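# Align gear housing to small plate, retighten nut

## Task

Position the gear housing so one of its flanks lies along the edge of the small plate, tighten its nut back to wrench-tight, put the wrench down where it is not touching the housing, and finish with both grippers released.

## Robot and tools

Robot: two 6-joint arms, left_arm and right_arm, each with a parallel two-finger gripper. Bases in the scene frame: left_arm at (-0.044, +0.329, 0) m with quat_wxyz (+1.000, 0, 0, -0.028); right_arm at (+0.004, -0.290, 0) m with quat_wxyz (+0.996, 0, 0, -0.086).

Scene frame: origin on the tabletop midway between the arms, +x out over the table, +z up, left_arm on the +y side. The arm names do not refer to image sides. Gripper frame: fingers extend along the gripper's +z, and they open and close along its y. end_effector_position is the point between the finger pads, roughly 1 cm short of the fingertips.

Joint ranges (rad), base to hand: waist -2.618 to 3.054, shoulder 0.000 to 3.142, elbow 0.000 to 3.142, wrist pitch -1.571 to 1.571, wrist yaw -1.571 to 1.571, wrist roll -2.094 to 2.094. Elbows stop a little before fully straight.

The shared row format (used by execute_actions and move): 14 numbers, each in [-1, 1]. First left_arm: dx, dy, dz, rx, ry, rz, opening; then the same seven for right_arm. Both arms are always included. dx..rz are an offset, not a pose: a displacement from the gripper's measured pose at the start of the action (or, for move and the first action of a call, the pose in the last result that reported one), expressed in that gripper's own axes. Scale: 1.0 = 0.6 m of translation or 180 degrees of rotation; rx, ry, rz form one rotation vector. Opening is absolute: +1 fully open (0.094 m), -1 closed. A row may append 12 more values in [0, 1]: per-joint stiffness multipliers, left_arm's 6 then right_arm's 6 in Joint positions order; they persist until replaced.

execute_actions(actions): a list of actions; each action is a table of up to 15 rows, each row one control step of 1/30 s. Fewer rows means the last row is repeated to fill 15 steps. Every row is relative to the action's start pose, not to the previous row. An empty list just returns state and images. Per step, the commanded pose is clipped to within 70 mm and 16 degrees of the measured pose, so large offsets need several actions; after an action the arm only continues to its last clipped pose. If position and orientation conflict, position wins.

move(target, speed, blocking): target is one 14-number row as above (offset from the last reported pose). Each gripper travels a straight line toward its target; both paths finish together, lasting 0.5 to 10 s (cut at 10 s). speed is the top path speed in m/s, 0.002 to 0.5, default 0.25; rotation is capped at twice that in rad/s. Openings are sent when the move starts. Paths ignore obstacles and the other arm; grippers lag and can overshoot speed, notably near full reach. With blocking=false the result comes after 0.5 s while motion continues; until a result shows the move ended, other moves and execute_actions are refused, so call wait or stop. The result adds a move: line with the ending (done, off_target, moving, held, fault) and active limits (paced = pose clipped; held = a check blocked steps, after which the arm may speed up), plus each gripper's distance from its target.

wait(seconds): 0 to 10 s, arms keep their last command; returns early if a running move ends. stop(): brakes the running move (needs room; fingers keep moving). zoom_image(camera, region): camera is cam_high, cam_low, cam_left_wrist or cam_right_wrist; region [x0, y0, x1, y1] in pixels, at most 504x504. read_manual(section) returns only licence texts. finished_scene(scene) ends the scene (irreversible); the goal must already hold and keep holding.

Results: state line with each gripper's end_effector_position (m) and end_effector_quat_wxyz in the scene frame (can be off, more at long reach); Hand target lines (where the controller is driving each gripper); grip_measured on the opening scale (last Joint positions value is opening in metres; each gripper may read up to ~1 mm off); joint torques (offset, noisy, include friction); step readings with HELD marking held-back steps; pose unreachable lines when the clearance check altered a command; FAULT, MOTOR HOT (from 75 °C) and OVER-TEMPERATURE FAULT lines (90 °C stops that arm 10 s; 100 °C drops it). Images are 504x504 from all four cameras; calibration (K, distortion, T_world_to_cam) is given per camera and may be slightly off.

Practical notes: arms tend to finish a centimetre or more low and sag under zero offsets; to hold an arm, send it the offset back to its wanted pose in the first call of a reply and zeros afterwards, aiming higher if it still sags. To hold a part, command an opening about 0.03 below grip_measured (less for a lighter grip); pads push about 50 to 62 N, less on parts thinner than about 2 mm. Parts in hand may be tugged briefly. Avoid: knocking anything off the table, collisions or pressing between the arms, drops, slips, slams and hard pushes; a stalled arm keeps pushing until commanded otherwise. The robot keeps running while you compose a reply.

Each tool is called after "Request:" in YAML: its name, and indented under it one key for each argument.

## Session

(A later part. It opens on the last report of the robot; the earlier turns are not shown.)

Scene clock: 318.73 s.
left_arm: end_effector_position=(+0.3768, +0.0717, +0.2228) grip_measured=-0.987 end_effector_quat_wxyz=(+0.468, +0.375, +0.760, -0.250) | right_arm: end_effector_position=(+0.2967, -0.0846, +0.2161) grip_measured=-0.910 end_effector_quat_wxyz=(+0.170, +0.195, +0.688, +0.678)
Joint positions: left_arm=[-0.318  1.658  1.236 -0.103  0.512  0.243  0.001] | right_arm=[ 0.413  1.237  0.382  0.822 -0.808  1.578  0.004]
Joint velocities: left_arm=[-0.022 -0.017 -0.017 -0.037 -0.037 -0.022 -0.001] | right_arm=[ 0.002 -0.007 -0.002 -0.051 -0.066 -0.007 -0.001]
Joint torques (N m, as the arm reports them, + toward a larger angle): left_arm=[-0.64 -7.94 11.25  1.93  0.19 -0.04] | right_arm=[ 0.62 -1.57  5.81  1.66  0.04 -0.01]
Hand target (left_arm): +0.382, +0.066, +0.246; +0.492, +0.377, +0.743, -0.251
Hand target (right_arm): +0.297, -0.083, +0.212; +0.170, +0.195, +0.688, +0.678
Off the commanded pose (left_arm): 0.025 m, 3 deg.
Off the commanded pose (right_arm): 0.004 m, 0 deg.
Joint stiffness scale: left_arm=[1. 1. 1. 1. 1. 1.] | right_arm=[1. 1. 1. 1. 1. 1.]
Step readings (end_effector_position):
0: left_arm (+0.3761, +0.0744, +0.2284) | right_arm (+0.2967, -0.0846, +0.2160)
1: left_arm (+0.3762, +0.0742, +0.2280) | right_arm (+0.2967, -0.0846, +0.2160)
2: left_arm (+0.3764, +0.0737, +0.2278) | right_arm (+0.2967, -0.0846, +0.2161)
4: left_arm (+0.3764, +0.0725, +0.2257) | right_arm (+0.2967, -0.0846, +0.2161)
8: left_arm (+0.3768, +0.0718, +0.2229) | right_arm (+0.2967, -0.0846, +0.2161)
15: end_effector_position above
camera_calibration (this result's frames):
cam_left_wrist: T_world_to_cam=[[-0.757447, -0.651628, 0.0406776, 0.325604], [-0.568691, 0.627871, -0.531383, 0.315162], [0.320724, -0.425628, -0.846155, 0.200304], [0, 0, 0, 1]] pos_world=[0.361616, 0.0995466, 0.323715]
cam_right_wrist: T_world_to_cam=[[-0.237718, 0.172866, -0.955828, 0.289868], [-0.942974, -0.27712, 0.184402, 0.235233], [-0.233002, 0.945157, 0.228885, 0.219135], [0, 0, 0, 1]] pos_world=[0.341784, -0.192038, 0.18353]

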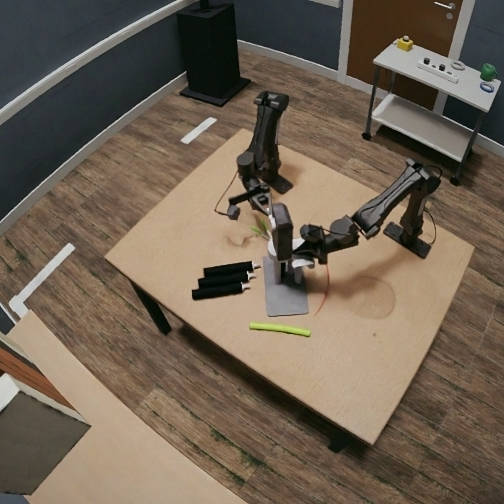

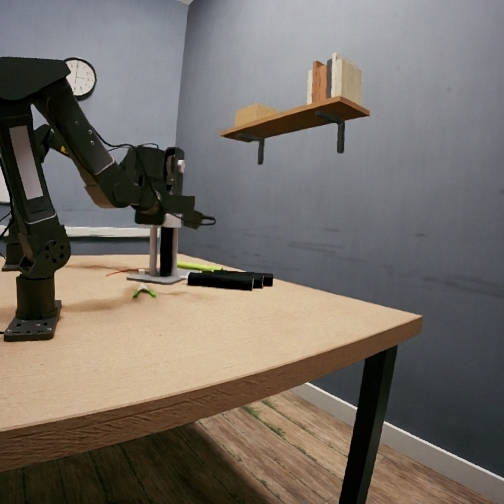

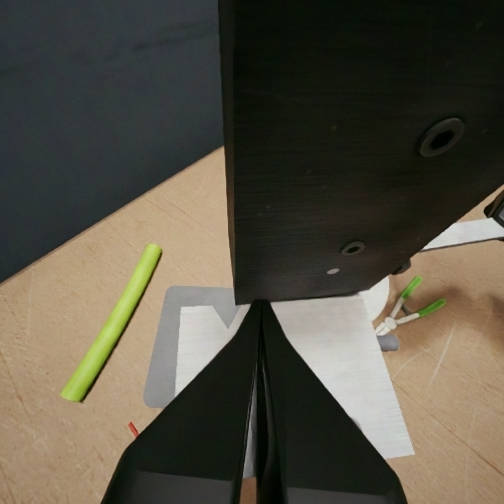

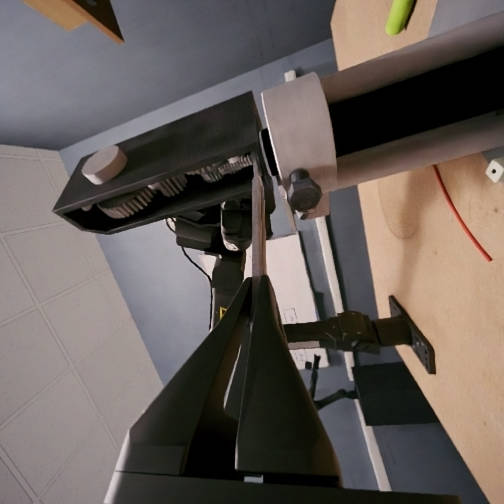

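Request:
execute_actions:
  actions:
    - [[-0.046,-0.002,-0.004,0,-0.018,0.005,-1,0,-0.006,0.003,0,0,0,-0.95]]

Request:
zoom_image:
  camera: "cam_left_wrist"
  region: [170,220,400,380]

Scene clock: 319.33 s.
left_arm: end_effector_position=(+0.3768, +0.0717, +0.2228) grip_measured=-0.987 end_effector_quat_wxyz=(+0.466, +0.369, +0.763, -0.254) | right_arm: end_effector_position=(+0.2967, -0.0846, +0.2161) grip_measured=-0.910 end_effector_quat_wxyz=(+0.170, +0.195, +0.688, +0.678)
Joint positions: left_arm=[-0.318  1.658  1.236 -0.103  0.512  0.228  0.001] | right_arm=[ 0.413  1.237  0.382  0.822 -0.808  1.578  0.004]
Joint velocities: left_arm=[ 0.002  0.002  0.002  0.051 -0.081  0.007 -0.001] | right_arm=[-0.022  0.002 -0.017  0.037 -0.095 -0.007  0.   ]
Joint torques (N m, as the arm reports them, + toward a larger angle): left_arm=[-0.96 -8.12 11.59  1.89  0.22  0.01] | right_arm=[ 0.68 -1.51  5.78  1.64  0.05 -0.01]
Hand target (left_arm): +0.381, +0.064, +0.249; +0.491, +0.373, +0.744, -0.257
Hand target (right_arm): +0.297, -0.083, +0.212; +0.170, +0.195, +0.688, +0.678
Off the commanded pose (left_arm): 0.028 m, 4 deg.
Off the commanded pose (right_arm): 0.004 m, 0 deg.
Joint stiffness scale: left_arm=[1. 1. 1. 1. 1. 1.] | right_arm=[1. 1. 1. 1. 1. 1.]
Step readings (end_effector_position):
0: left_arm (+0.3768, +0.0717, +0.2228) | right_arm (+0.2967, -0.0846, +0.2161)
1: left_arm (+0.3768, +0.0717, +0.2228) | right_arm (+0.2967, -0.0846, +0.2161)
2: left_arm (+0.3768, +0.0717, +0.2228) | right_arm (+0.2967, -0.0846, +0.2161)
4: left_arm (+0.3768, +0.0717, +0.2228) | right_arm (+0.2967, -0.0846, +0.2161)
8: left_arm (+0.3768, +0.0717, +0.2228) | right_arm (+0.2967, -0.0846, +0.2161)
15: end_effector_position above
camera_calibration (this result's frames):
cam_left_wrist: T_world_to_cam=[[-0.75268, -0.65617, 0.0539863, 0.321169], [-0.578523, 0.620007, -0.530001, 0.319123], [0.314299, -0.430154, -0.846277, 0.203076], [0, 0, 0, 1]] pos_world=[0.362531, 0.100237, 0.323656]
cam_right_wrist: T_world_to_cam=[[-0.238032, 0.17305, -0.955717, 0.289953], [-0.942916, -0.277146, 0.184662, 0.235157], [-0.232918, 0.945116, 0.229141, 0.219051], [0, 0, 0, 1]] pos_world=[0.341772, -0.192032, 0.183494]

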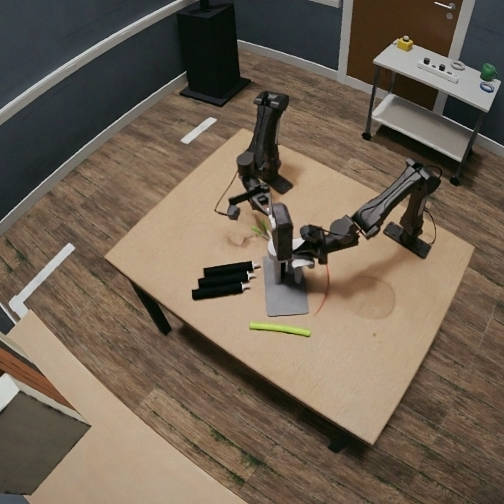

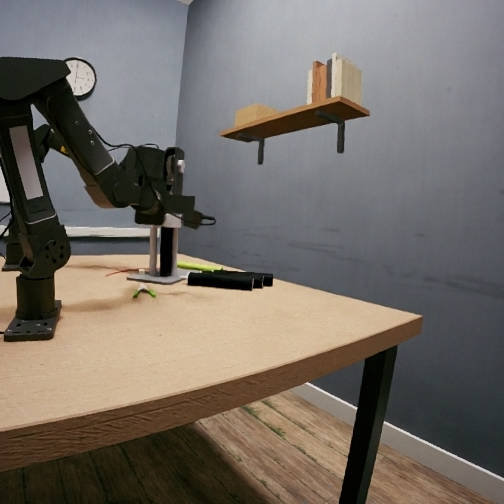

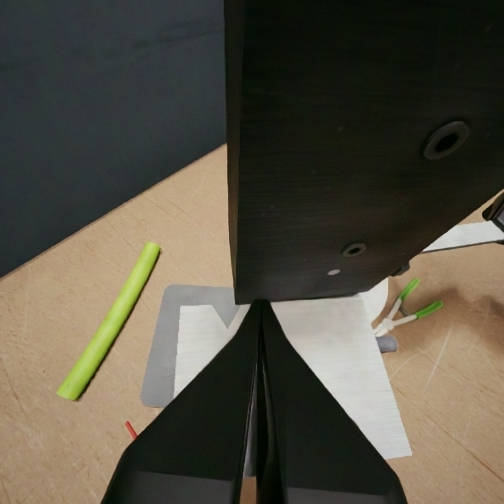

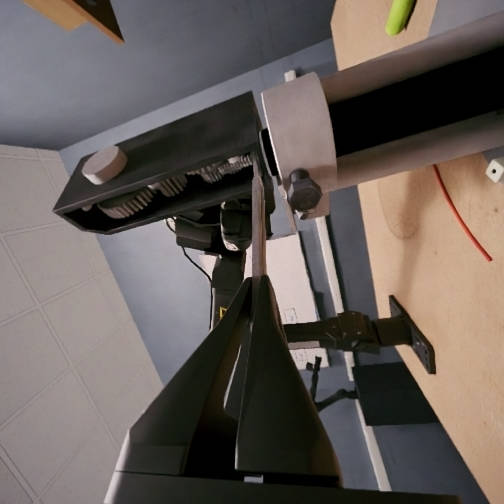

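Region (170, 220, 400, 380) of cam_left_wrist's 504x504 image, scaled by 2.191, with more detail than that image has; it fills the top 351 rows of this view, and the rest is white.

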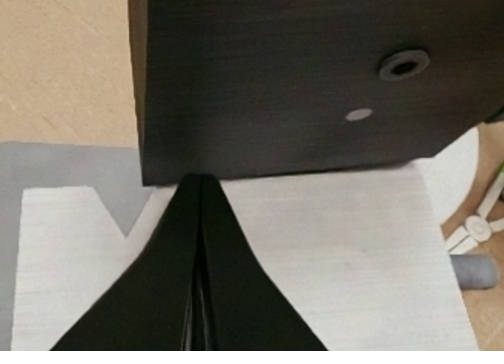

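Request:
execute_actions:
  actions:
    - [[-0.051,-0.002,-0.005,0,-0.024,0.012,-1,0,-0.006,0.003,0,0,0,-0.95]]

Request:
zoom_image:
  camera: "cam_left_wrist"
  region: [170,220,400,380]

Scene clock: 319.93 s.
left_arm: end_effector_position=(+0.3790, +0.0709, +0.2268) grip_measured=-0.987 end_effector_quat_wxyz=(+0.474, +0.369, +0.758, -0.254) | right_arm: end_effector_position=(+0.2967, -0.0846, +0.2161) grip_measured=-0.910 end_effector_quat_wxyz=(+0.170, +0.195, +0.688, +0.678)
Joint positions: left_arm=[-0.318  1.658  1.236 -0.083  0.512  0.226  0.001] | right_arm=[ 0.413  1.237  0.382  0.822 -0.808  1.578  0.004]
Joint velocities: left_arm=[ 0.002  0.017  0.002  0.037 -0.037  0.037  0.001] | right_arm=[-0.007 -0.002  0.007 -0.066 -0.051  0.037 -0.001]
Joint torques (N m, as the arm reports them, + toward a larger angle): left_arm=[-0.74 -8.36 10.9   1.97  0.27 -0.04] | right_arm=[ 0.69 -1.56  5.82  1.66  0.04  0.  ]
Hand target (left_arm): +0.382, +0.064, +0.252; +0.499, +0.374, +0.738, -0.259
Hand target (right_arm): +0.297, -0.083, +0.212; +0.170, +0.195, +0.688, +0.678
Off the commanded pose (left_arm): 0.026 m, 4 deg.
Off the commanded pose (right_arm): 0.004 m, 0 deg.
Joint stiffness scale: left_arm=[1. 1. 1. 1. 1. 1.] | right_arm=[1. 1. 1. 1. 1. 1.]
Step readings (end_effector_position):
0: left_arm (+0.3768, +0.0717, +0.2228) | right_arm (+0.2967, -0.0846, +0.2161)
1: left_arm (+0.3771, +0.0716, +0.2232) | right_arm (+0.2967, -0.0846, +0.2161)
2: left_arm (+0.3774, +0.0715, +0.2239) | right_arm (+0.2967, -0.0846, +0.2161)
4: left_arm (+0.3782, +0.0712, +0.2253) | right_arm (+0.2967, -0.0846, +0.2161)
8: left_arm (+0.3789, +0.0709, +0.2267) | right_arm (+0.2967, -0.0846, +0.2161)
15: end_effector_position above
camera_calibration (this result's frames):
cam_left_wrist: T_world_to_cam=[[-0.752915, -0.656472, 0.0465259, 0.323813], [-0.569717, 0.614758, -0.545432, 0.323555], [0.329458, -0.43717, -0.836863, 0.198086], [0, 0, 0, 1]] pos_world=[0.362877, 0.100263, 0.327182]
cam_right_wrist: T_world_to_cam=[[-0.238347, 0.173234, -0.955605, 0.290037], [-0.942857, -0.277173, 0.184921, 0.235082], [-0.232834, 0.945074, 0.229398, 0.218967], [0, 0, 0, 1]] pos_world=[0.341761, -0.192026, 0.183459]

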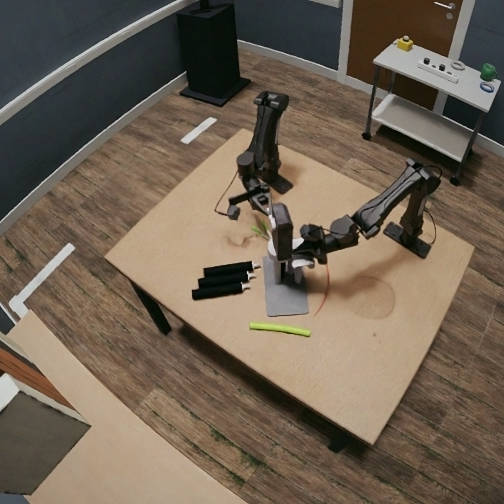

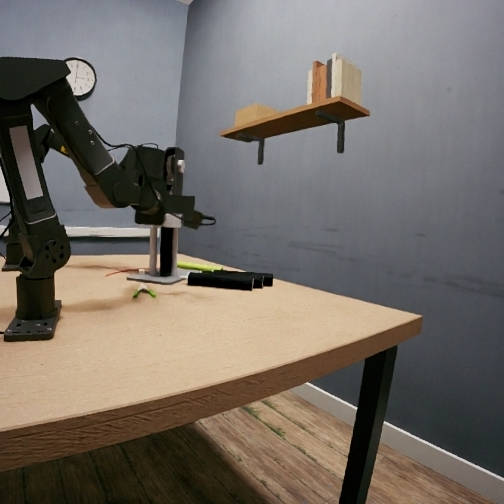

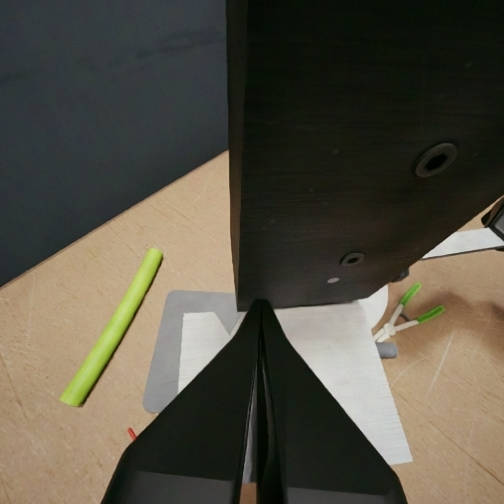

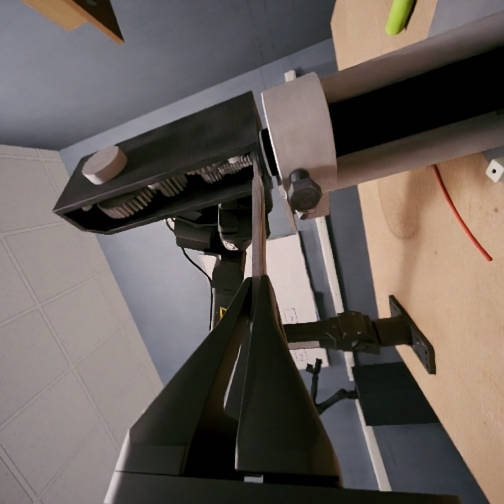

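Region (170, 220, 400, 380) of cam_left_wrist's 504x504 image, scaled by 2.191, with more detail than that image has; it fills the top 351 rows of this view, and the rest is white.

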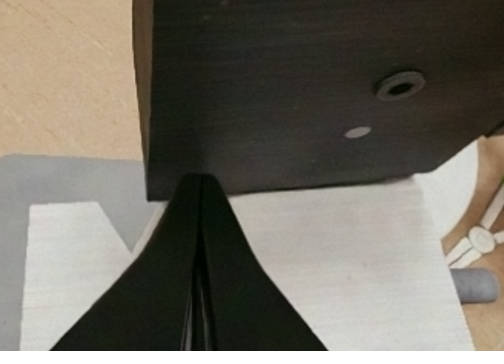

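Wrist-pitch steps give 2 mm each. Repeat.

Request:
execute_actions:
  actions:
    - [[-0.051,-0.002,-0.005,0,-0.024,0.012,-1,0,-0.006,0.003,0,0,0,-0.95]]

Request:
zoom_image:
  camera: "cam_left_wrist"
  region: [170,220,400,380]

Scene clock: 320.53 s.
left_arm: end_effector_position=(+0.3791, +0.0708, +0.2272) grip_measured=-0.987 end_effector_quat_wxyz=(+0.475, +0.368, +0.758, -0.254) | right_arm: end_effector_position=(+0.2967, -0.0846, +0.2161) grip_measured=-0.910 end_effector_quat_wxyz=(+0.170, +0.195, +0.688, +0.678)
Joint positions: left_arm=[-0.318  1.658  1.236 -0.081  0.513  0.224  0.001] | right_arm=[ 0.413  1.237  0.382  0.822 -0.808  1.578  0.004]
Joint velocities: left_arm=[ 0.022 -0.007 -0.012 -0.022  0.022 -0.051  0.001] | right_arm=[-0.002 -0.007 -0.002 -0.022  0.007  0.037 -0.   ]
Joint torques (N m, as the arm reports them, + toward a larger angle): left_arm=[-0.79 -8.53 10.81  2.13  0.27 -0.02] | right_arm=[ 0.68 -1.56  5.83  1.65  0.04 -0.01]
Hand target (left_arm): +0.383, +0.064, +0.256; +0.507, +0.373, +0.733, -0.259
Hand target (right_arm): +0.297, -0.083, +0.212; +0.170, +0.196, +0.688, +0.678
Off the commanded pose (left_arm): 0.030 m, 5 deg.
Off the commanded pose (right_arm): 0.004 m, 0 deg.
Joint stiffness scale: left_arm=[1. 1. 1. 1. 1. 1.] | right_arm=[1. 1. 1. 1. 1. 1.]
Step readings (end_effector_position):
0: left_arm (+0.3790, +0.0709, +0.2268) | right_arm (+0.2967, -0.0846, +0.2161)
1: left_arm (+0.3791, +0.0708, +0.2271) | right_arm (+0.2967, -0.0846, +0.2161)
2: left_arm (+0.3792, +0.0708, +0.2272) | right_arm (+0.2967, -0.0846, +0.2161)
4: left_arm (+0.3791, +0.0708, +0.2272) | right_arm (+0.2967, -0.0846, +0.2161)
8: left_arm (+0.3791, +0.0708, +0.2272) | right_arm (+0.2967, -0.0846, +0.2161)
15: end_effector_position above
camera_calibration (this result's frames):
cam_left_wrist: T_world_to_cam=[[-0.752503, -0.656847, 0.0478739, 0.323389], [-0.570088, 0.613261, -0.546727, 0.324467], [0.329757, -0.438706, -0.835941, 0.1981], [0, 0, 0, 1]] pos_world=[0.363001, 0.100341, 0.327513]
cam_right_wrist: T_world_to_cam=[[-0.238347, 0.173234, -0.955605, 0.290037], [-0.942857, -0.277173, 0.184921, 0.235082], [-0.232834, 0.945074, 0.229398, 0.218967], [0, 0, 0, 1]] pos_world=[0.341761, -0.192026, 0.183459]

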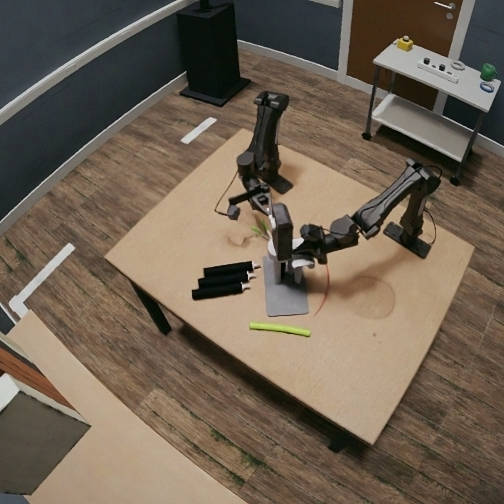

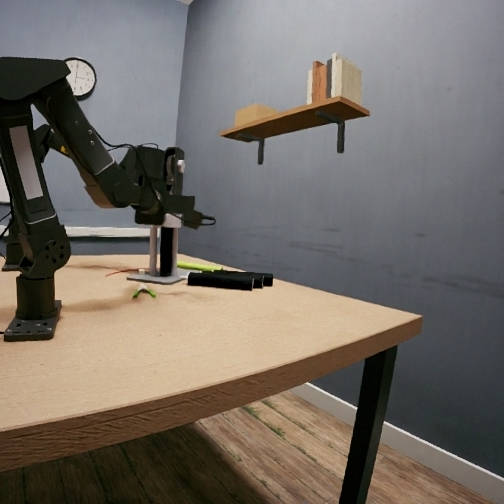

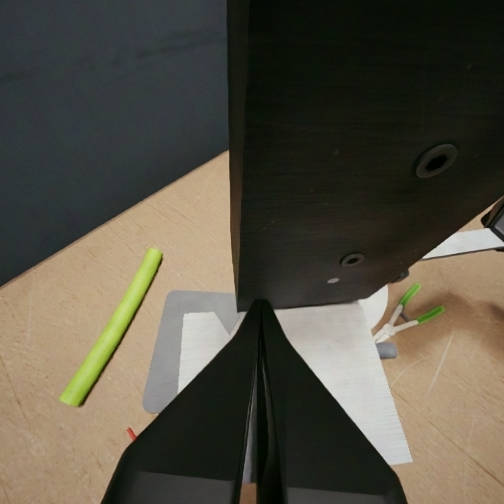

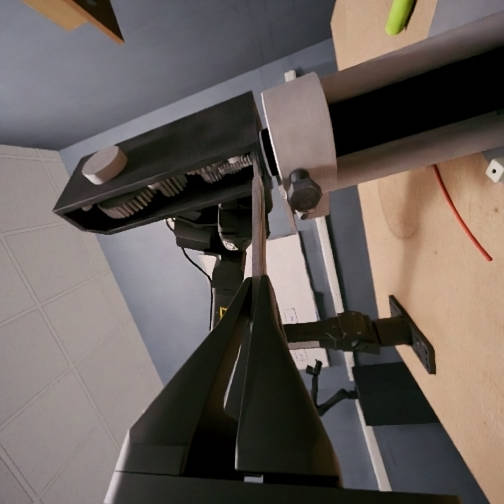

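Region (170, 220, 400, 380) of cam_left_wrist's 504x504 image, scaled by 2.191, with more detail than that image has; it fills the top 351 rows of this view, and the rest is white.

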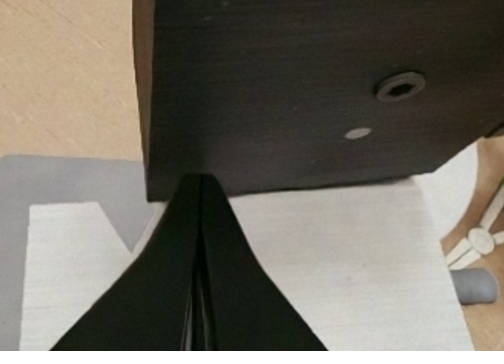

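Request:
execute_actions:
  actions:
    - [[-0.066,-0.002,-0.006,0,-0.037,0.014,-1,0,-0.006,0.003,0,0,0,-0.95]]

Scene clock: 321.13 s.
left_arm: end_effector_position=(+0.3792, +0.0704, +0.2279) grip_measured=-0.987 end_effector_quat_wxyz=(+0.473, +0.362, +0.760, -0.259) | right_arm: end_effector_position=(+0.2967, -0.0846, +0.2161) grip_measured=-0.910 end_effector_quat_wxyz=(+0.170, +0.195, +0.688, +0.678)
Joint positions: left_arm=[-0.318  1.658  1.236 -0.078  0.515  0.206  0.001] | right_arm=[ 0.413  1.237  0.382  0.822 -0.808  1.578  0.004]
Joint velocities: left_arm=[ 0.002  0.017 -0.007 -0.007 -0.037 -0.022 -0.001] | right_arm=[ 0.002 -0.007  0.002 -0.022  0.066 -0.007  0.001]
Joint torques (N m, as the arm reports them, + toward a larger angle): left_arm=[-0.85 -8.85  9.92  2.55  0.34 -0.08] | right_arm=[ 0.67 -1.57  5.83  1.66  0.05  0.01]
Hand target (left_arm): +0.384, +0.062, +0.265; +0.522, +0.370, +0.722, -0.264
Hand target (right_arm): +0.297, -0.083, +0.212; +0.170, +0.196, +0.688, +0.678
Off the commanded pose (left_arm): 0.039 m, 7 deg.
Off the commanded pose (right_arm): 0.004 m, 0 deg.
Joint stiffness scale: left_arm=[1. 1. 1. 1. 1. 1.] | right_arm=[1. 1. 1. 1. 1. 1.]
Step readings (end_effector_position):
0: left_arm (+0.3791, +0.0708, +0.2272) | right_arm (+0.2967, -0.0846, +0.2161)
1: left_arm (+0.3793, +0.0706, +0.2278) | right_arm (+0.2967, -0.0846, +0.2161)
2: left_arm (+0.3792, +0.0705, +0.2279) | right_arm (+0.2967, -0.0846, +0.2161)
4: left_arm (+0.3792, +0.0705, +0.2279) | right_arm (+0.2967, -0.0846, +0.2161)
8: left_arm (+0.3792, +0.0704, +0.2279) | right_arm (+0.2967, -0.0846, +0.2161)
15: end_effector_position above
camera_calibration (this result's frames):
cam_left_wrist: T_world_to_cam=[[-0.748189, -0.660476, 0.0631278, 0.318323], [-0.579234, 0.603816, -0.547626, 0.329426], [0.323576, -0.446293, -0.834339, 0.201013], [0, 0, 0, 1]] pos_world=[0.363937, 0.101042, 0.32802]
cam_right_wrist: T_world_to_cam=[[-0.238347, 0.173234, -0.955605, 0.290037], [-0.942857, -0.277173, 0.184921, 0.235082], [-0.232834, 0.945074, 0.229398, 0.218967], [0, 0, 0, 1]] pos_world=[0.341761, -0.192026, 0.183459]

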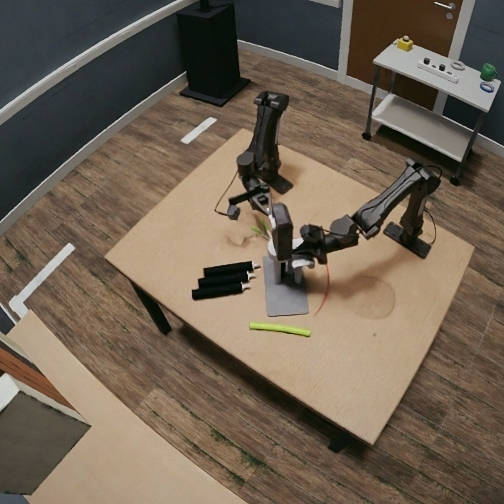

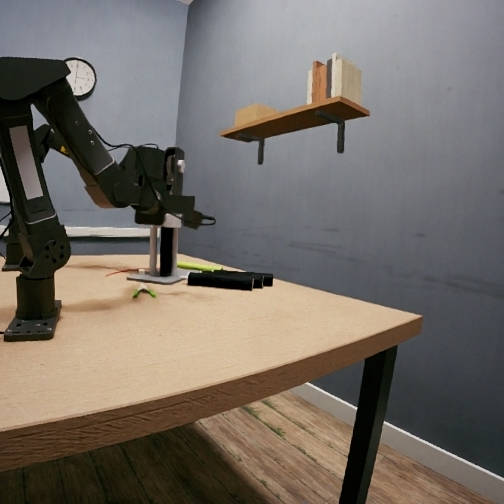

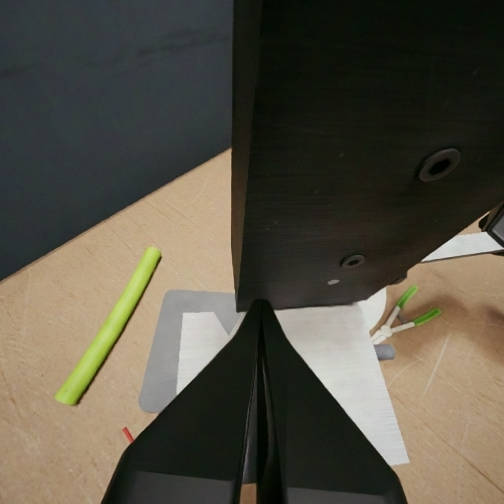

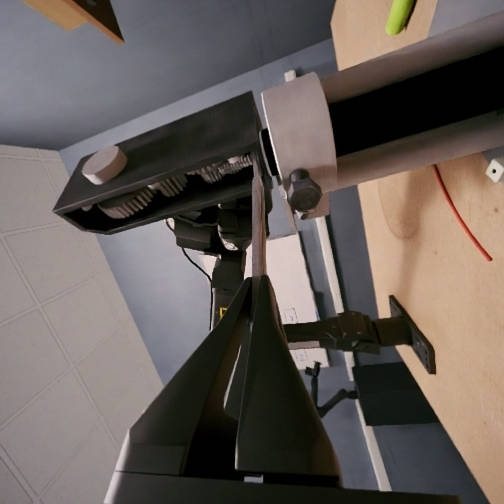

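Friction-locked; push straight instead.

Request:
execute_actions:
  actions:
    - [[-0.036,0,0.006,0,-0.014,0.016,-1,0,-0.006,0.003,0,0,0,-0.95]]

Scene clock: 321.83 s.
left_arm: end_effector_position=(+0.3791, +0.0705, +0.2268) grip_measured=-0.987 end_effector_quat_wxyz=(+0.474, +0.367, +0.759, -0.256) | right_arm: end_effector_position=(+0.2967, -0.0846, +0.2161) grip_measured=-0.910 end_effector_quat_wxyz=(+0.169, +0.196, +0.688, +0.678)
Joint positions: left_arm=[-0.318  1.659  1.236 -0.08   0.515  0.219  0.001] | right_arm=[ 0.413  1.237  0.382  0.822 -0.808  1.579  0.004]
Joint velocities: left_arm=[-0.022 -0.002  0.007 -0.037 -0.037  0.007 -0.001] | right_arm=[ 0.002 -0.017  0.007  0.022 -0.037 -0.095 -0.   ]
Joint torques (N m, as the arm reports them, + toward a larger angle): left_arm=[-1.05 -6.82 11.62  2.    0.15  0.07] | right_arm=[ 0.66 -1.55  5.85  1.65  0.05  0.01]
Hand target (left_arm): +0.386, +0.062, +0.246; +0.497, +0.375, +0.740, -0.255
Hand target (right_arm): +0.297, -0.083, +0.212; +0.169, +0.196, +0.688, +0.678
Off the commanded pose (left_arm): 0.023 m, 3 deg.
Off the commanded pose (right_arm): 0.004 m, 0 deg.
Joint stiffness scale: left_arm=[1. 1. 1. 1. 1. 1.] | right_arm=[1. 1. 1. 1. 1. 1.]
Step readings (end_effector_position):
0: left_arm (+0.3792, +0.0704, +0.2279) | right_arm (+0.2967, -0.0846, +0.2161)
1: left_arm (+0.3791, +0.0705, +0.2268) | right_arm (+0.2967, -0.0846, +0.2161)
2: left_arm (+0.3791, +0.0705, +0.2268) | right_arm (+0.2967, -0.0846, +0.2161)
4: left_arm (+0.3791, +0.0705, +0.2268) | right_arm (+0.2967, -0.0846, +0.2161)
8: left_arm (+0.3791, +0.0705, +0.2268) | right_arm (+0.2967, -0.0846, +0.2161)
15: end_effector_position above
camera_calibration (this result's frames):
cam_left_wrist: T_world_to_cam=[[-0.752253, -0.656767, 0.052652, 0.322028], [-0.572208, 0.611598, -0.546375, 0.325301], [0.326639, -0.44114, -0.835884, 0.198947], [0, 0, 0, 1]] pos_world=[0.363403, 0.100308, 0.327077]
cam_right_wrist: T_world_to_cam=[[-0.238661, 0.173418, -0.955493, 0.290122], [-0.942798, -0.2772, 0.18518, 0.235006], [-0.23275, 0.945032, 0.229655, 0.218883], [0, 0, 0, 1]] pos_world=[0.341749, -0.192021, 0.183424]

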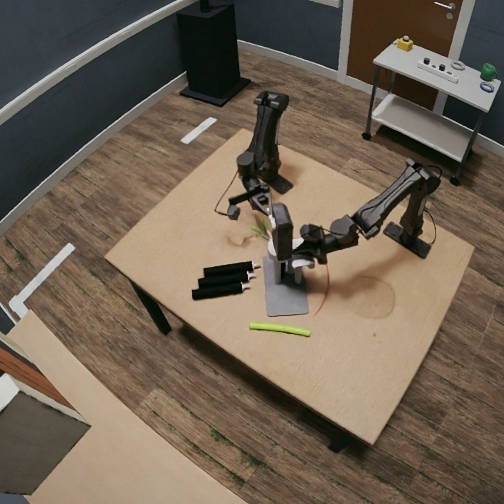

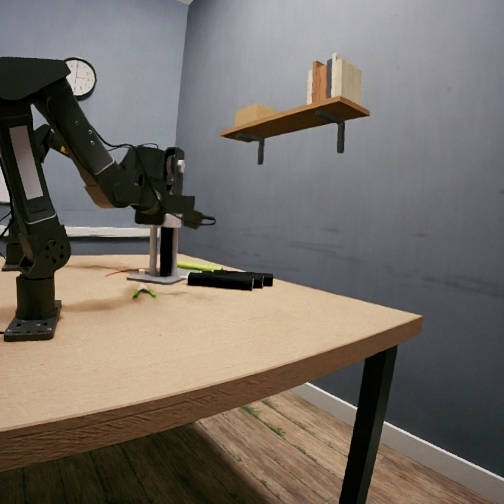

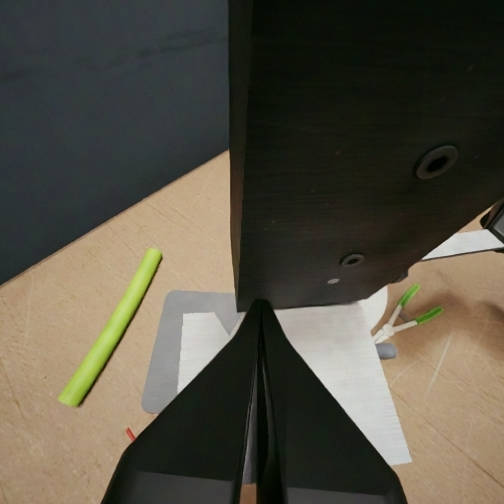

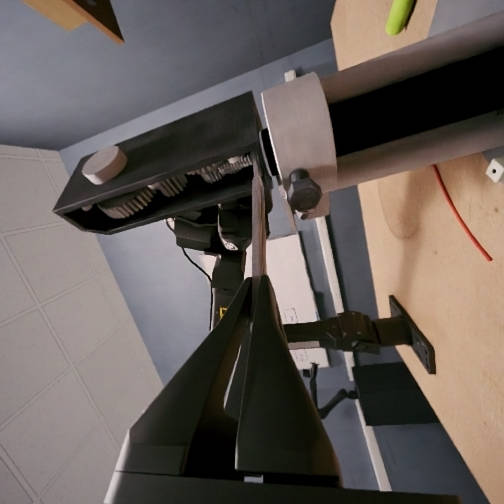

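Use a short pulse to limit overshoot.

Request:
execute_actions:
  actions:
    - [[-0.041,0,0.012,0,-0.014,0.01,-1,0,-0.006,0.003,0,0,0,-0.95],[-0.041,0,0.012,0,-0.014,0.01,-1,0,-0.006,0.003,0,0,0,-0.95],[-0.041,0,0.012,0,-0.014,0.01,-1,0,-0.006,0.003,0,0,0,-0.95],[-0.036,0,0.003,0,-0.014,0.01,-1,0,-0.006,0.003,0,0,0,-0.95]]

Scene clock: 322.47 s.
left_arm: end_effector_position=(+0.3796, +0.0702, +0.2268) grip_measured=-0.987 end_effector_quat_wxyz=(+0.469, +0.367, +0.761, -0.257) | right_arm: end_effector_position=(+0.2967, -0.0846, +0.2161) grip_measured=-0.910 end_effector_quat_wxyz=(+0.169, +0.196, +0.688, +0.678)
Joint positions: left_arm=[-0.318  1.665  1.25  -0.101  0.515  0.22   0.001] | right_arm=[ 0.413  1.237  0.382  0.822 -0.808  1.581  0.004]
Joint velocities: left_arm=[ 0.007 -0.032 -0.007 -0.066  0.022 -0.037 -0.   ] | right_arm=[-0.012  0.007 -0.017 -0.037 -0.066 -0.022 -0.   ]
Joint torques (N m, as the arm reports them, + toward a larger angle): left_arm=[-0.9  -7.64 10.16  2.1   0.21  0.02] | right_arm=[ 0.65 -1.6   5.85  1.66  0.03 -0.01]
Hand target (left_arm): +0.385, +0.063, +0.246; +0.494, +0.373, +0.742, -0.257
Hand target (right_arm): +0.297, -0.083, +0.212; +0.169, +0.196, +0.688, +0.678
Off the commanded pose (left_arm): 0.021 m, 4 deg.
Off the commanded pose (right_arm): 0.004 m, 0 deg.
Joint stiffness scale: left_arm=[1. 1. 1. 1. 1. 1.] | right_arm=[1. 1. 1. 1. 1. 1.]
Step readings (end_effector_position):
0: left_arm (+0.3791, +0.0705, +0.2268) | right_arm (+0.2967, -0.0846, +0.2161)
1: left_arm (+0.3795, +0.0703, +0.2273) | right_arm (+0.2967, -0.0846, +0.2161)
2: left_arm (+0.3798, +0.0702, +0.2273) | right_arm (+0.2967, -0.0846, +0.2161)
4: left_arm (+0.3796, +0.0702, +0.2268) | right_arm (+0.2967, -0.0846, +0.2161)
8: left_arm (+0.3796, +0.0702, +0.2268) | right_arm (+0.2967, -0.0846, +0.2161)
15: end_effector_position above
camera_calibration (this result's frames):
cam_left_wrist: T_world_to_cam=[[-0.752002, -0.656626, 0.0577511, 0.320964], [-0.577567, 0.614159, -0.537797, 0.325643], [0.317664, -0.43778, -0.841094, 0.203033], [0, 0, 0, 1]] pos_world=[0.36495, 0.0996406, 0.327363]
cam_right_wrist: T_world_to_cam=[[-0.240546, 0.17452, -0.954819, 0.290629], [-0.942444, -0.277363, 0.186733, 0.234551], [-0.232243, 0.944782, 0.231194, 0.218379], [0, 0, 0, 1]] pos_world=[0.341678, -0.191986, 0.183212]

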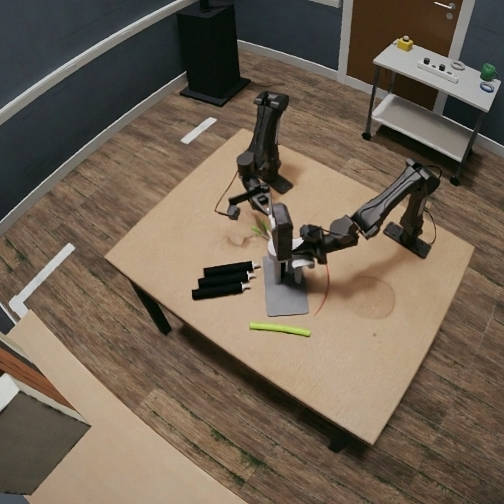

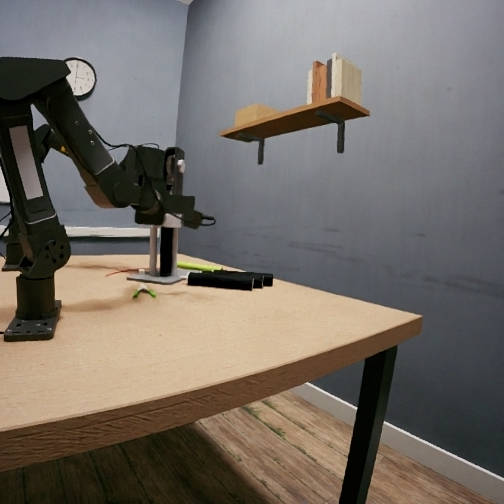

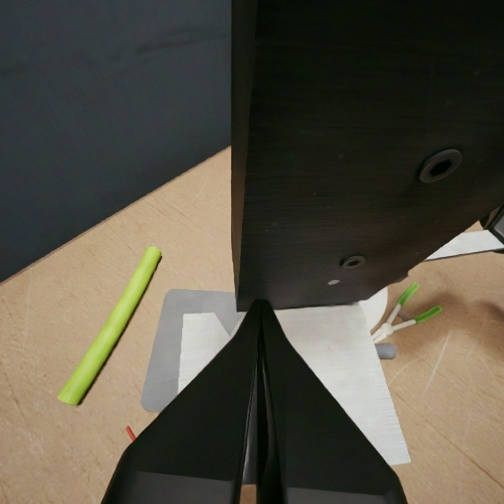

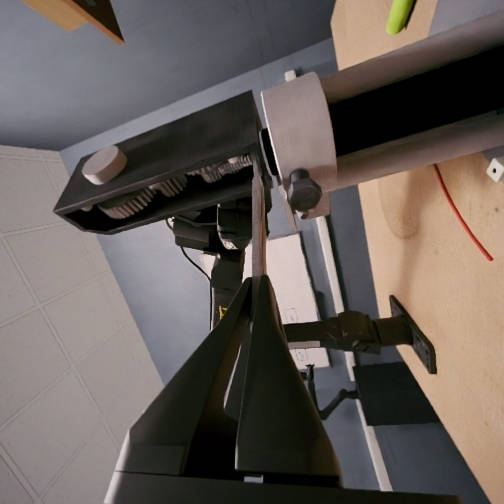

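Request:
execute_actions:
  actions:
    - [[-0.05,0,0.022,0,-0.024,0.012,-1,0,-0.006,0.003,0,0,0,-0.95],[-0.05,0,0.022,0,-0.024,0.012,-1,0,-0.006,0.003,0,0,0,-0.95],[-0.05,0,0.022,0,-0.024,0.012,-1,0,-0.006,0.003,0,0,0,-0.95],[-0.05,0,0.022,0,-0.024,0.012,-1,0,-0.006,0.003,0,0,0,-0.95],[-0.038,0,0.005,0,-0.018,0.01,-1,0,-0.006,0.003,0,0,0,-0.95]]

Request:
zoom_image:
  camera: "cam_left_wrist"
  region: [170,220,400,380]

Scene clock: 323.17 s.
left_arm: end_effector_position=(+0.3808, +0.0694, +0.2269) grip_measured=-0.987 end_effector_quat_wxyz=(+0.467, +0.364, +0.763, -0.259) | right_arm: end_effector_position=(+0.2966, -0.0846, +0.2161) grip_measured=-0.910 end_effector_quat_wxyz=(+0.168, +0.197, +0.687, +0.679)
Joint positions: left_arm=[-0.318  1.671  1.26  -0.107  0.516  0.213  0.001] | right_arm=[ 0.413  1.237  0.382  0.822 -0.808  1.583  0.004]
Joint velocities: left_arm=[-0.002 -0.012 -0.002 -0.037 -0.007  0.066 -0.   ] | right_arm=[-0.007  0.007 -0.007  0.037  0.037  0.007  0.001]
Joint torques (N m, as the arm reports them, + toward a larger angle): left_arm=[-1.05 -7.58 10.01  2.2   0.22  0.03] | right_arm=[ 0.65 -1.57  5.79  1.66  0.05 -0.03]
Hand target (left_arm): +0.387, +0.061, +0.246; +0.494, +0.371, +0.742, -0.259
Hand target (right_arm): +0.297, -0.083, +0.213; +0.169, +0.196, +0.688, +0.678
Off the commanded pose (left_arm): 0.022 m, 4 deg.
Off the commanded pose (right_arm): 0.004 m, 0 deg.
Joint stiffness scale: left_arm=[1. 1. 1. 1. 1. 1.] | right_arm=[1. 1. 1. 1. 1. 1.]
Step readings (end_effector_position):
0: left_arm (+0.3796, +0.0702, +0.2268) | right_arm (+0.2967, -0.0846, +0.2161)
1: left_arm (+0.3800, +0.0697, +0.2270) | right_arm (+0.2967, -0.0846, +0.2161)
2: left_arm (+0.3807, +0.0694, +0.2272) | right_arm (+0.2967, -0.0846, +0.2161)
4: left_arm (+0.3810, +0.0692, +0.2273) | right_arm (+0.2966, -0.0846, +0.2161)
8: left_arm (+0.3808, +0.0694, +0.2269) | right_arm (+0.2966, -0.0846, +0.2161)
15: end_effector_position above
camera_calibration (this result's frames):
cam_left_wrist: T_world_to_cam=[[-0.750255, -0.657881, 0.0656473, 0.318972], [-0.583038, 0.611529, -0.534882, 0.328506], [0.311744, -0.439573, -0.842373, 0.205068], [0, 0, 0, 1]] pos_world=[0.366913, 0.0990972, 0.327516]
cam_right_wrist: T_world_to_cam=[[-0.241833, 0.175444, -0.954325, 0.291034], [-0.94211, -0.277878, 0.187652, 0.234152], [-0.232264, 0.944459, 0.232488, 0.218015], [0, 0, 0, 1]] pos_world=[0.341616, -0.191901, 0.183116]

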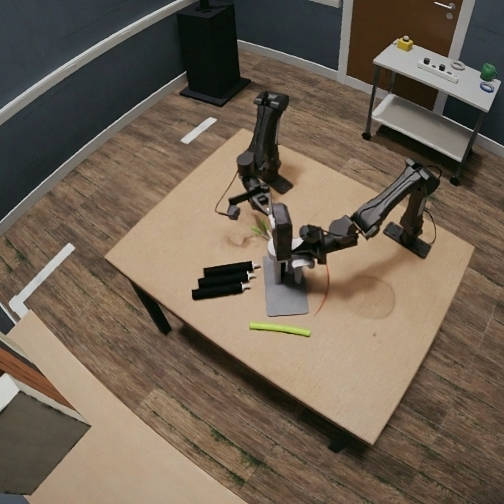

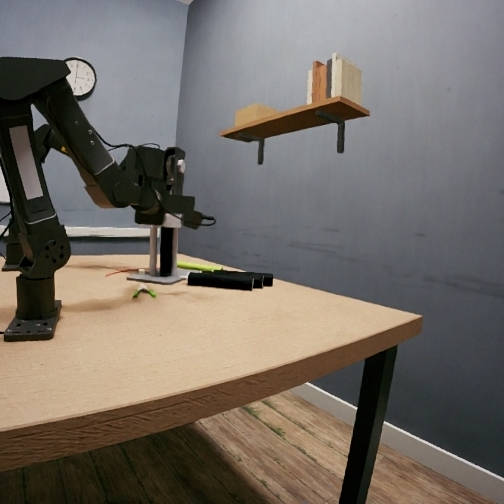

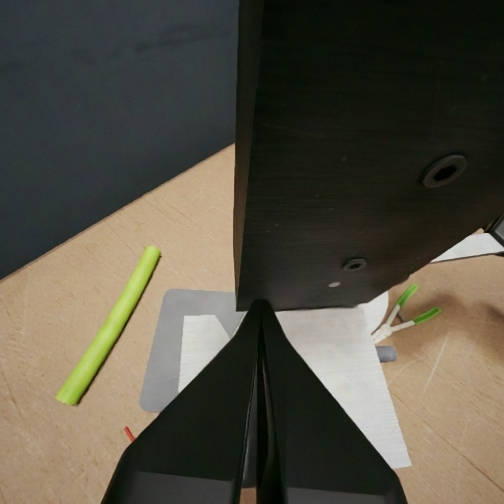

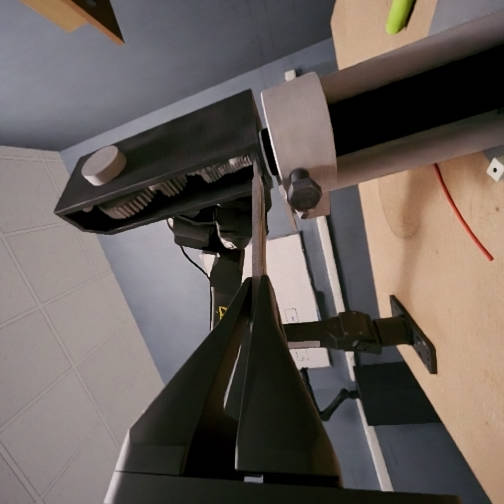

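Region (170, 220, 400, 380) of cam_left_wrist's 504x504 image, scaled by 2.191, with more detail than that image has; it fills the top 351 rows of this view, and the rest is white.

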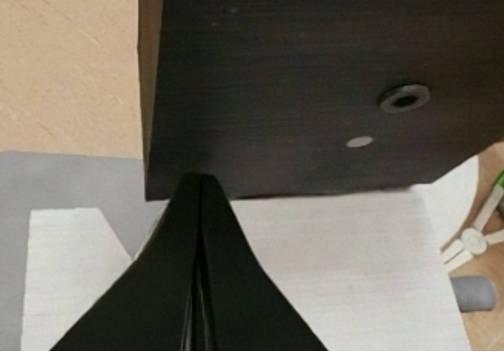

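Request:
move:
  target: [0,-0.07,-0.21,0,0.13,0.02,-1,0,-0.012,0.003,0,0,-0.01,-1]
  speed: 0.1

Request:
zoom_image:
  camera: "cam_left_wrist"
  region: [150,80,350,260]

Scene clock: 325.93 s.
left_arm: end_effector_position=(+0.2783, +0.1352, +0.2620) grip_measured=-0.987 end_effector_quat_wxyz=(+0.283, +0.432, +0.840, -0.169) | right_arm: end_effector_position=(+0.2966, -0.0846, +0.2144) grip_measured=-0.910 end_effector_quat_wxyz=(+0.177, +0.187, +0.687, +0.679)
Joint positions: left_arm=[-0.31   1.515  1.592 -1.084  0.385  0.472  0.001] | right_arm=[ 0.413  1.252  0.37   0.862 -0.808  1.567  0.004]
Joint velocities: left_arm=[-0.012 -0.007  0.017  0.037  0.007 -0.051  0.001] | right_arm=[-0.022 -0.002 -0.017 -0.095 -0.051 -0.007 -0.001]
Joint torques (N m, as the arm reports them, + toward a larger angle): left_arm=[ 0.72 -7.58  9.88  1.28  0.26  0.07] | right_arm=[ 0.69 -1.65  5.84  1.52  0.06 -0.14]
Hand target (left_arm): +0.279, +0.137, +0.283; +0.310, +0.433, +0.830, -0.165
Hand target (right_arm): +0.297, -0.083, +0.209; +0.179, +0.186, +0.691, +0.676
Off the commanded pose (left_arm): 0.022 m, 3 deg.
Off the commanded pose (right_arm): 0.006 m, 1 deg.
Joint stiffness scale: left_arm=[1. 1. 1. 1. 1. 1.] | right_arm=[1. 1. 1. 1. 1. 1.]
move: off_target (left_arm)
camera_calibration (this result's frames):
cam_left_wrist: T_world_to_cam=[[-0.778666, -0.627214, 0.0168236, 0.299571], [-0.624743, 0.772558, -0.113362, 0.126595], [0.0581047, -0.0987811, -0.993411, 0.359575], [0, 0, 0, 1]] pos_world=[0.291462, 0.125612, 0.366517]
cam_right_wrist: T_world_to_cam=[[-0.216872, 0.170607, -0.961176, 0.283032], [-0.946625, -0.277279, 0.164372, 0.240782], [-0.238471, 0.945521, 0.221635, 0.222674], [0, 0, 0, 1]] pos_world=[0.342413, -0.192066, 0.183114]

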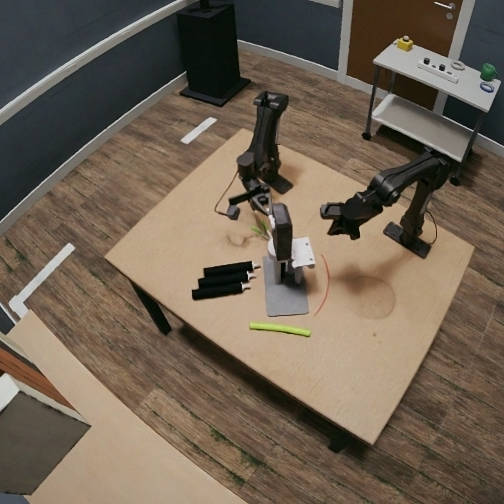

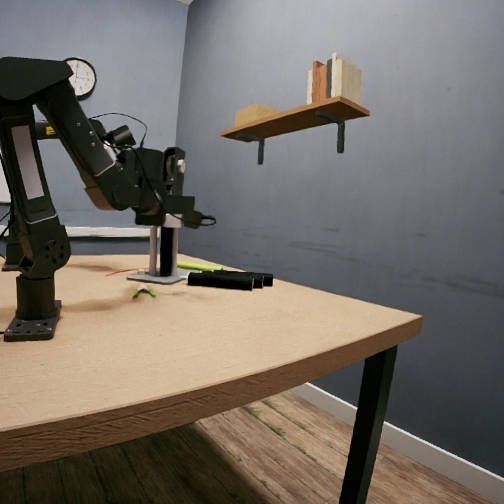

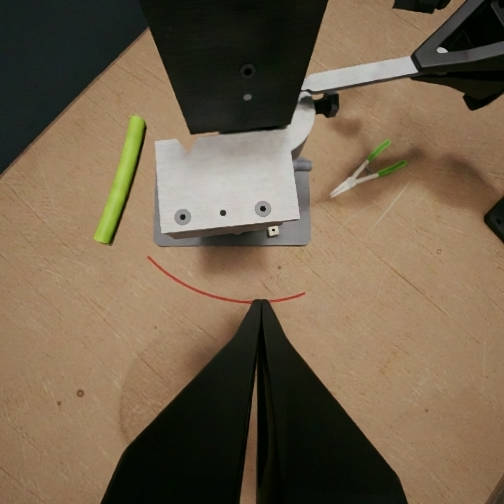

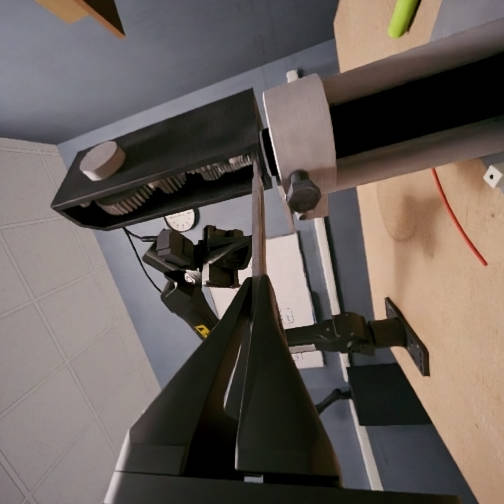

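Region (150, 80, 350, 260) of cam_left_wrist's 504x504 image, scaled by 2.520, with more detail than that image has; it fills the top 454 rows of this view, and the rest is white.

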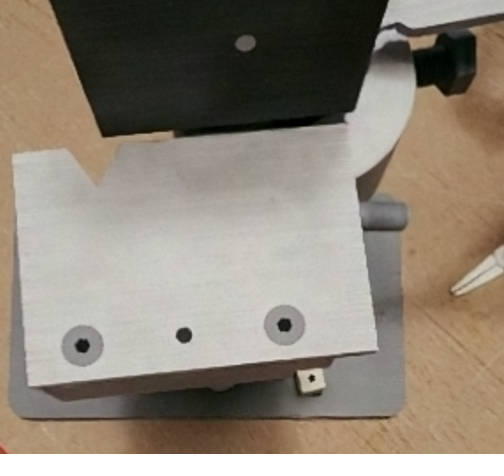

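Request:
move:
  target: [0.083,0.01,0.09,-0.201,-0.254,0.497,-1,0,-0.008,0.003,0,0,0,-1]
  speed: 0.25

Scene clock: 330.60 s.
left_arm: end_effector_position=(+0.2838, +0.1382, +0.1926) grip_measured=-0.987 end_effector_quat_wxyz=(+0.688, +0.687, +0.152, +0.179) | right_arm: end_effector_position=(+0.2965, -0.0846, +0.2138) grip_measured=-0.910 end_effector_quat_wxyz=(+0.178, +0.186, +0.685, +0.681)
Joint positions: left_arm=[-0.079  1.557  0.446  1.127  0.964  1.594  0.001] | right_arm=[ 0.413  1.26   0.365  0.883 -0.808  1.57   0.004]
Joint velocities: left_arm=[-0.017 -0.007  0.017  0.037  0.022 -0.051 -0.001] | right_arm=[ 0.007 -0.007 -0.012 -0.051 -0.022  0.022 -0.   ]
Joint torques (N m, as the arm reports them, + toward a larger angle): left_arm=[ 0.7  -4.55  4.1   1.73  0.1  -0.11] | right_arm=[ 0.69 -1.7   5.9   1.54  0.05 -0.03]
Hand target (left_arm): +0.282, +0.140, +0.187; +0.687, +0.688, +0.160, +0.171
Hand target (right_arm): +0.297, -0.083, +0.210; +0.177, +0.187, +0.687, +0.679
Off the commanded pose (left_arm): 0.008 m, 1 deg.
Off the commanded pose (right_arm): 0.005 m, 0 deg.
Joint stiffness scale: left_arm=[1. 1. 1. 1. 1. 1.] | right_arm=[1. 1. 1. 1. 1. 1.]
move: done
camera_calibration (this result's frames):
cam_left_wrist: T_world_to_cam=[[0.028153, -0.0661525, -0.997412, 0.195706], [0.51909, 0.853689, -0.0419683, -0.229627], [0.854256, -0.516565, 0.058373, -0.0801487], [0, 0, 0, 1]] pos_world=[0.182155, 0.167575, 0.190241]
cam_right_wrist: T_world_to_cam=[[-0.212671, 0.173934, -0.961519, 0.281509], [-0.947246, -0.278176, 0.159194, 0.242], [-0.239782, 0.944651, 0.223918, 0.222594], [0, 0, 0, 1]] pos_world=[0.342476, -0.191919, 0.182308]

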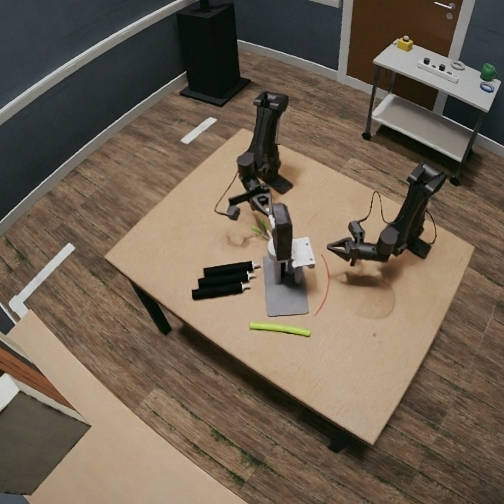

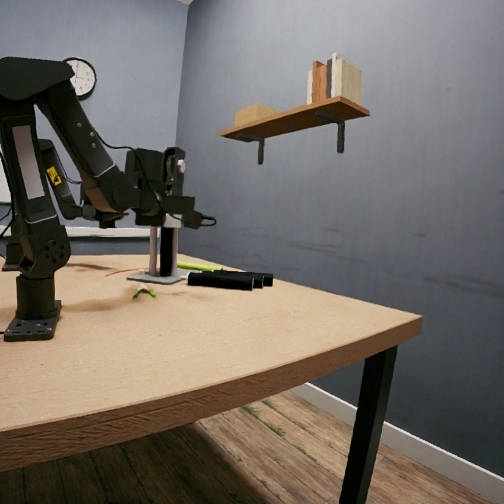

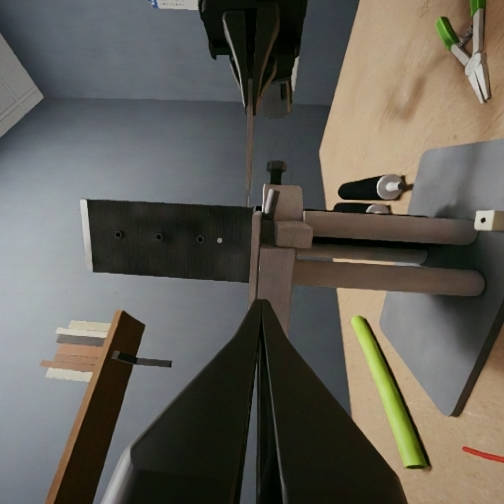

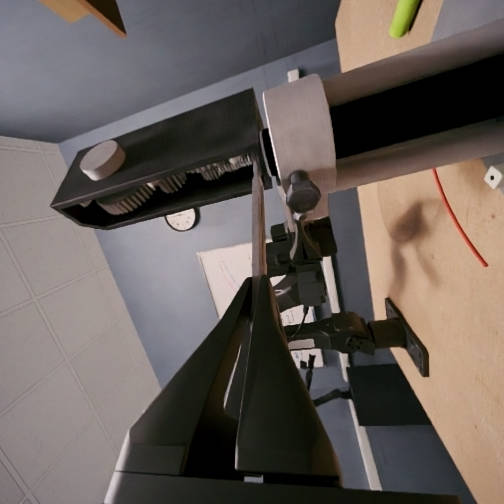

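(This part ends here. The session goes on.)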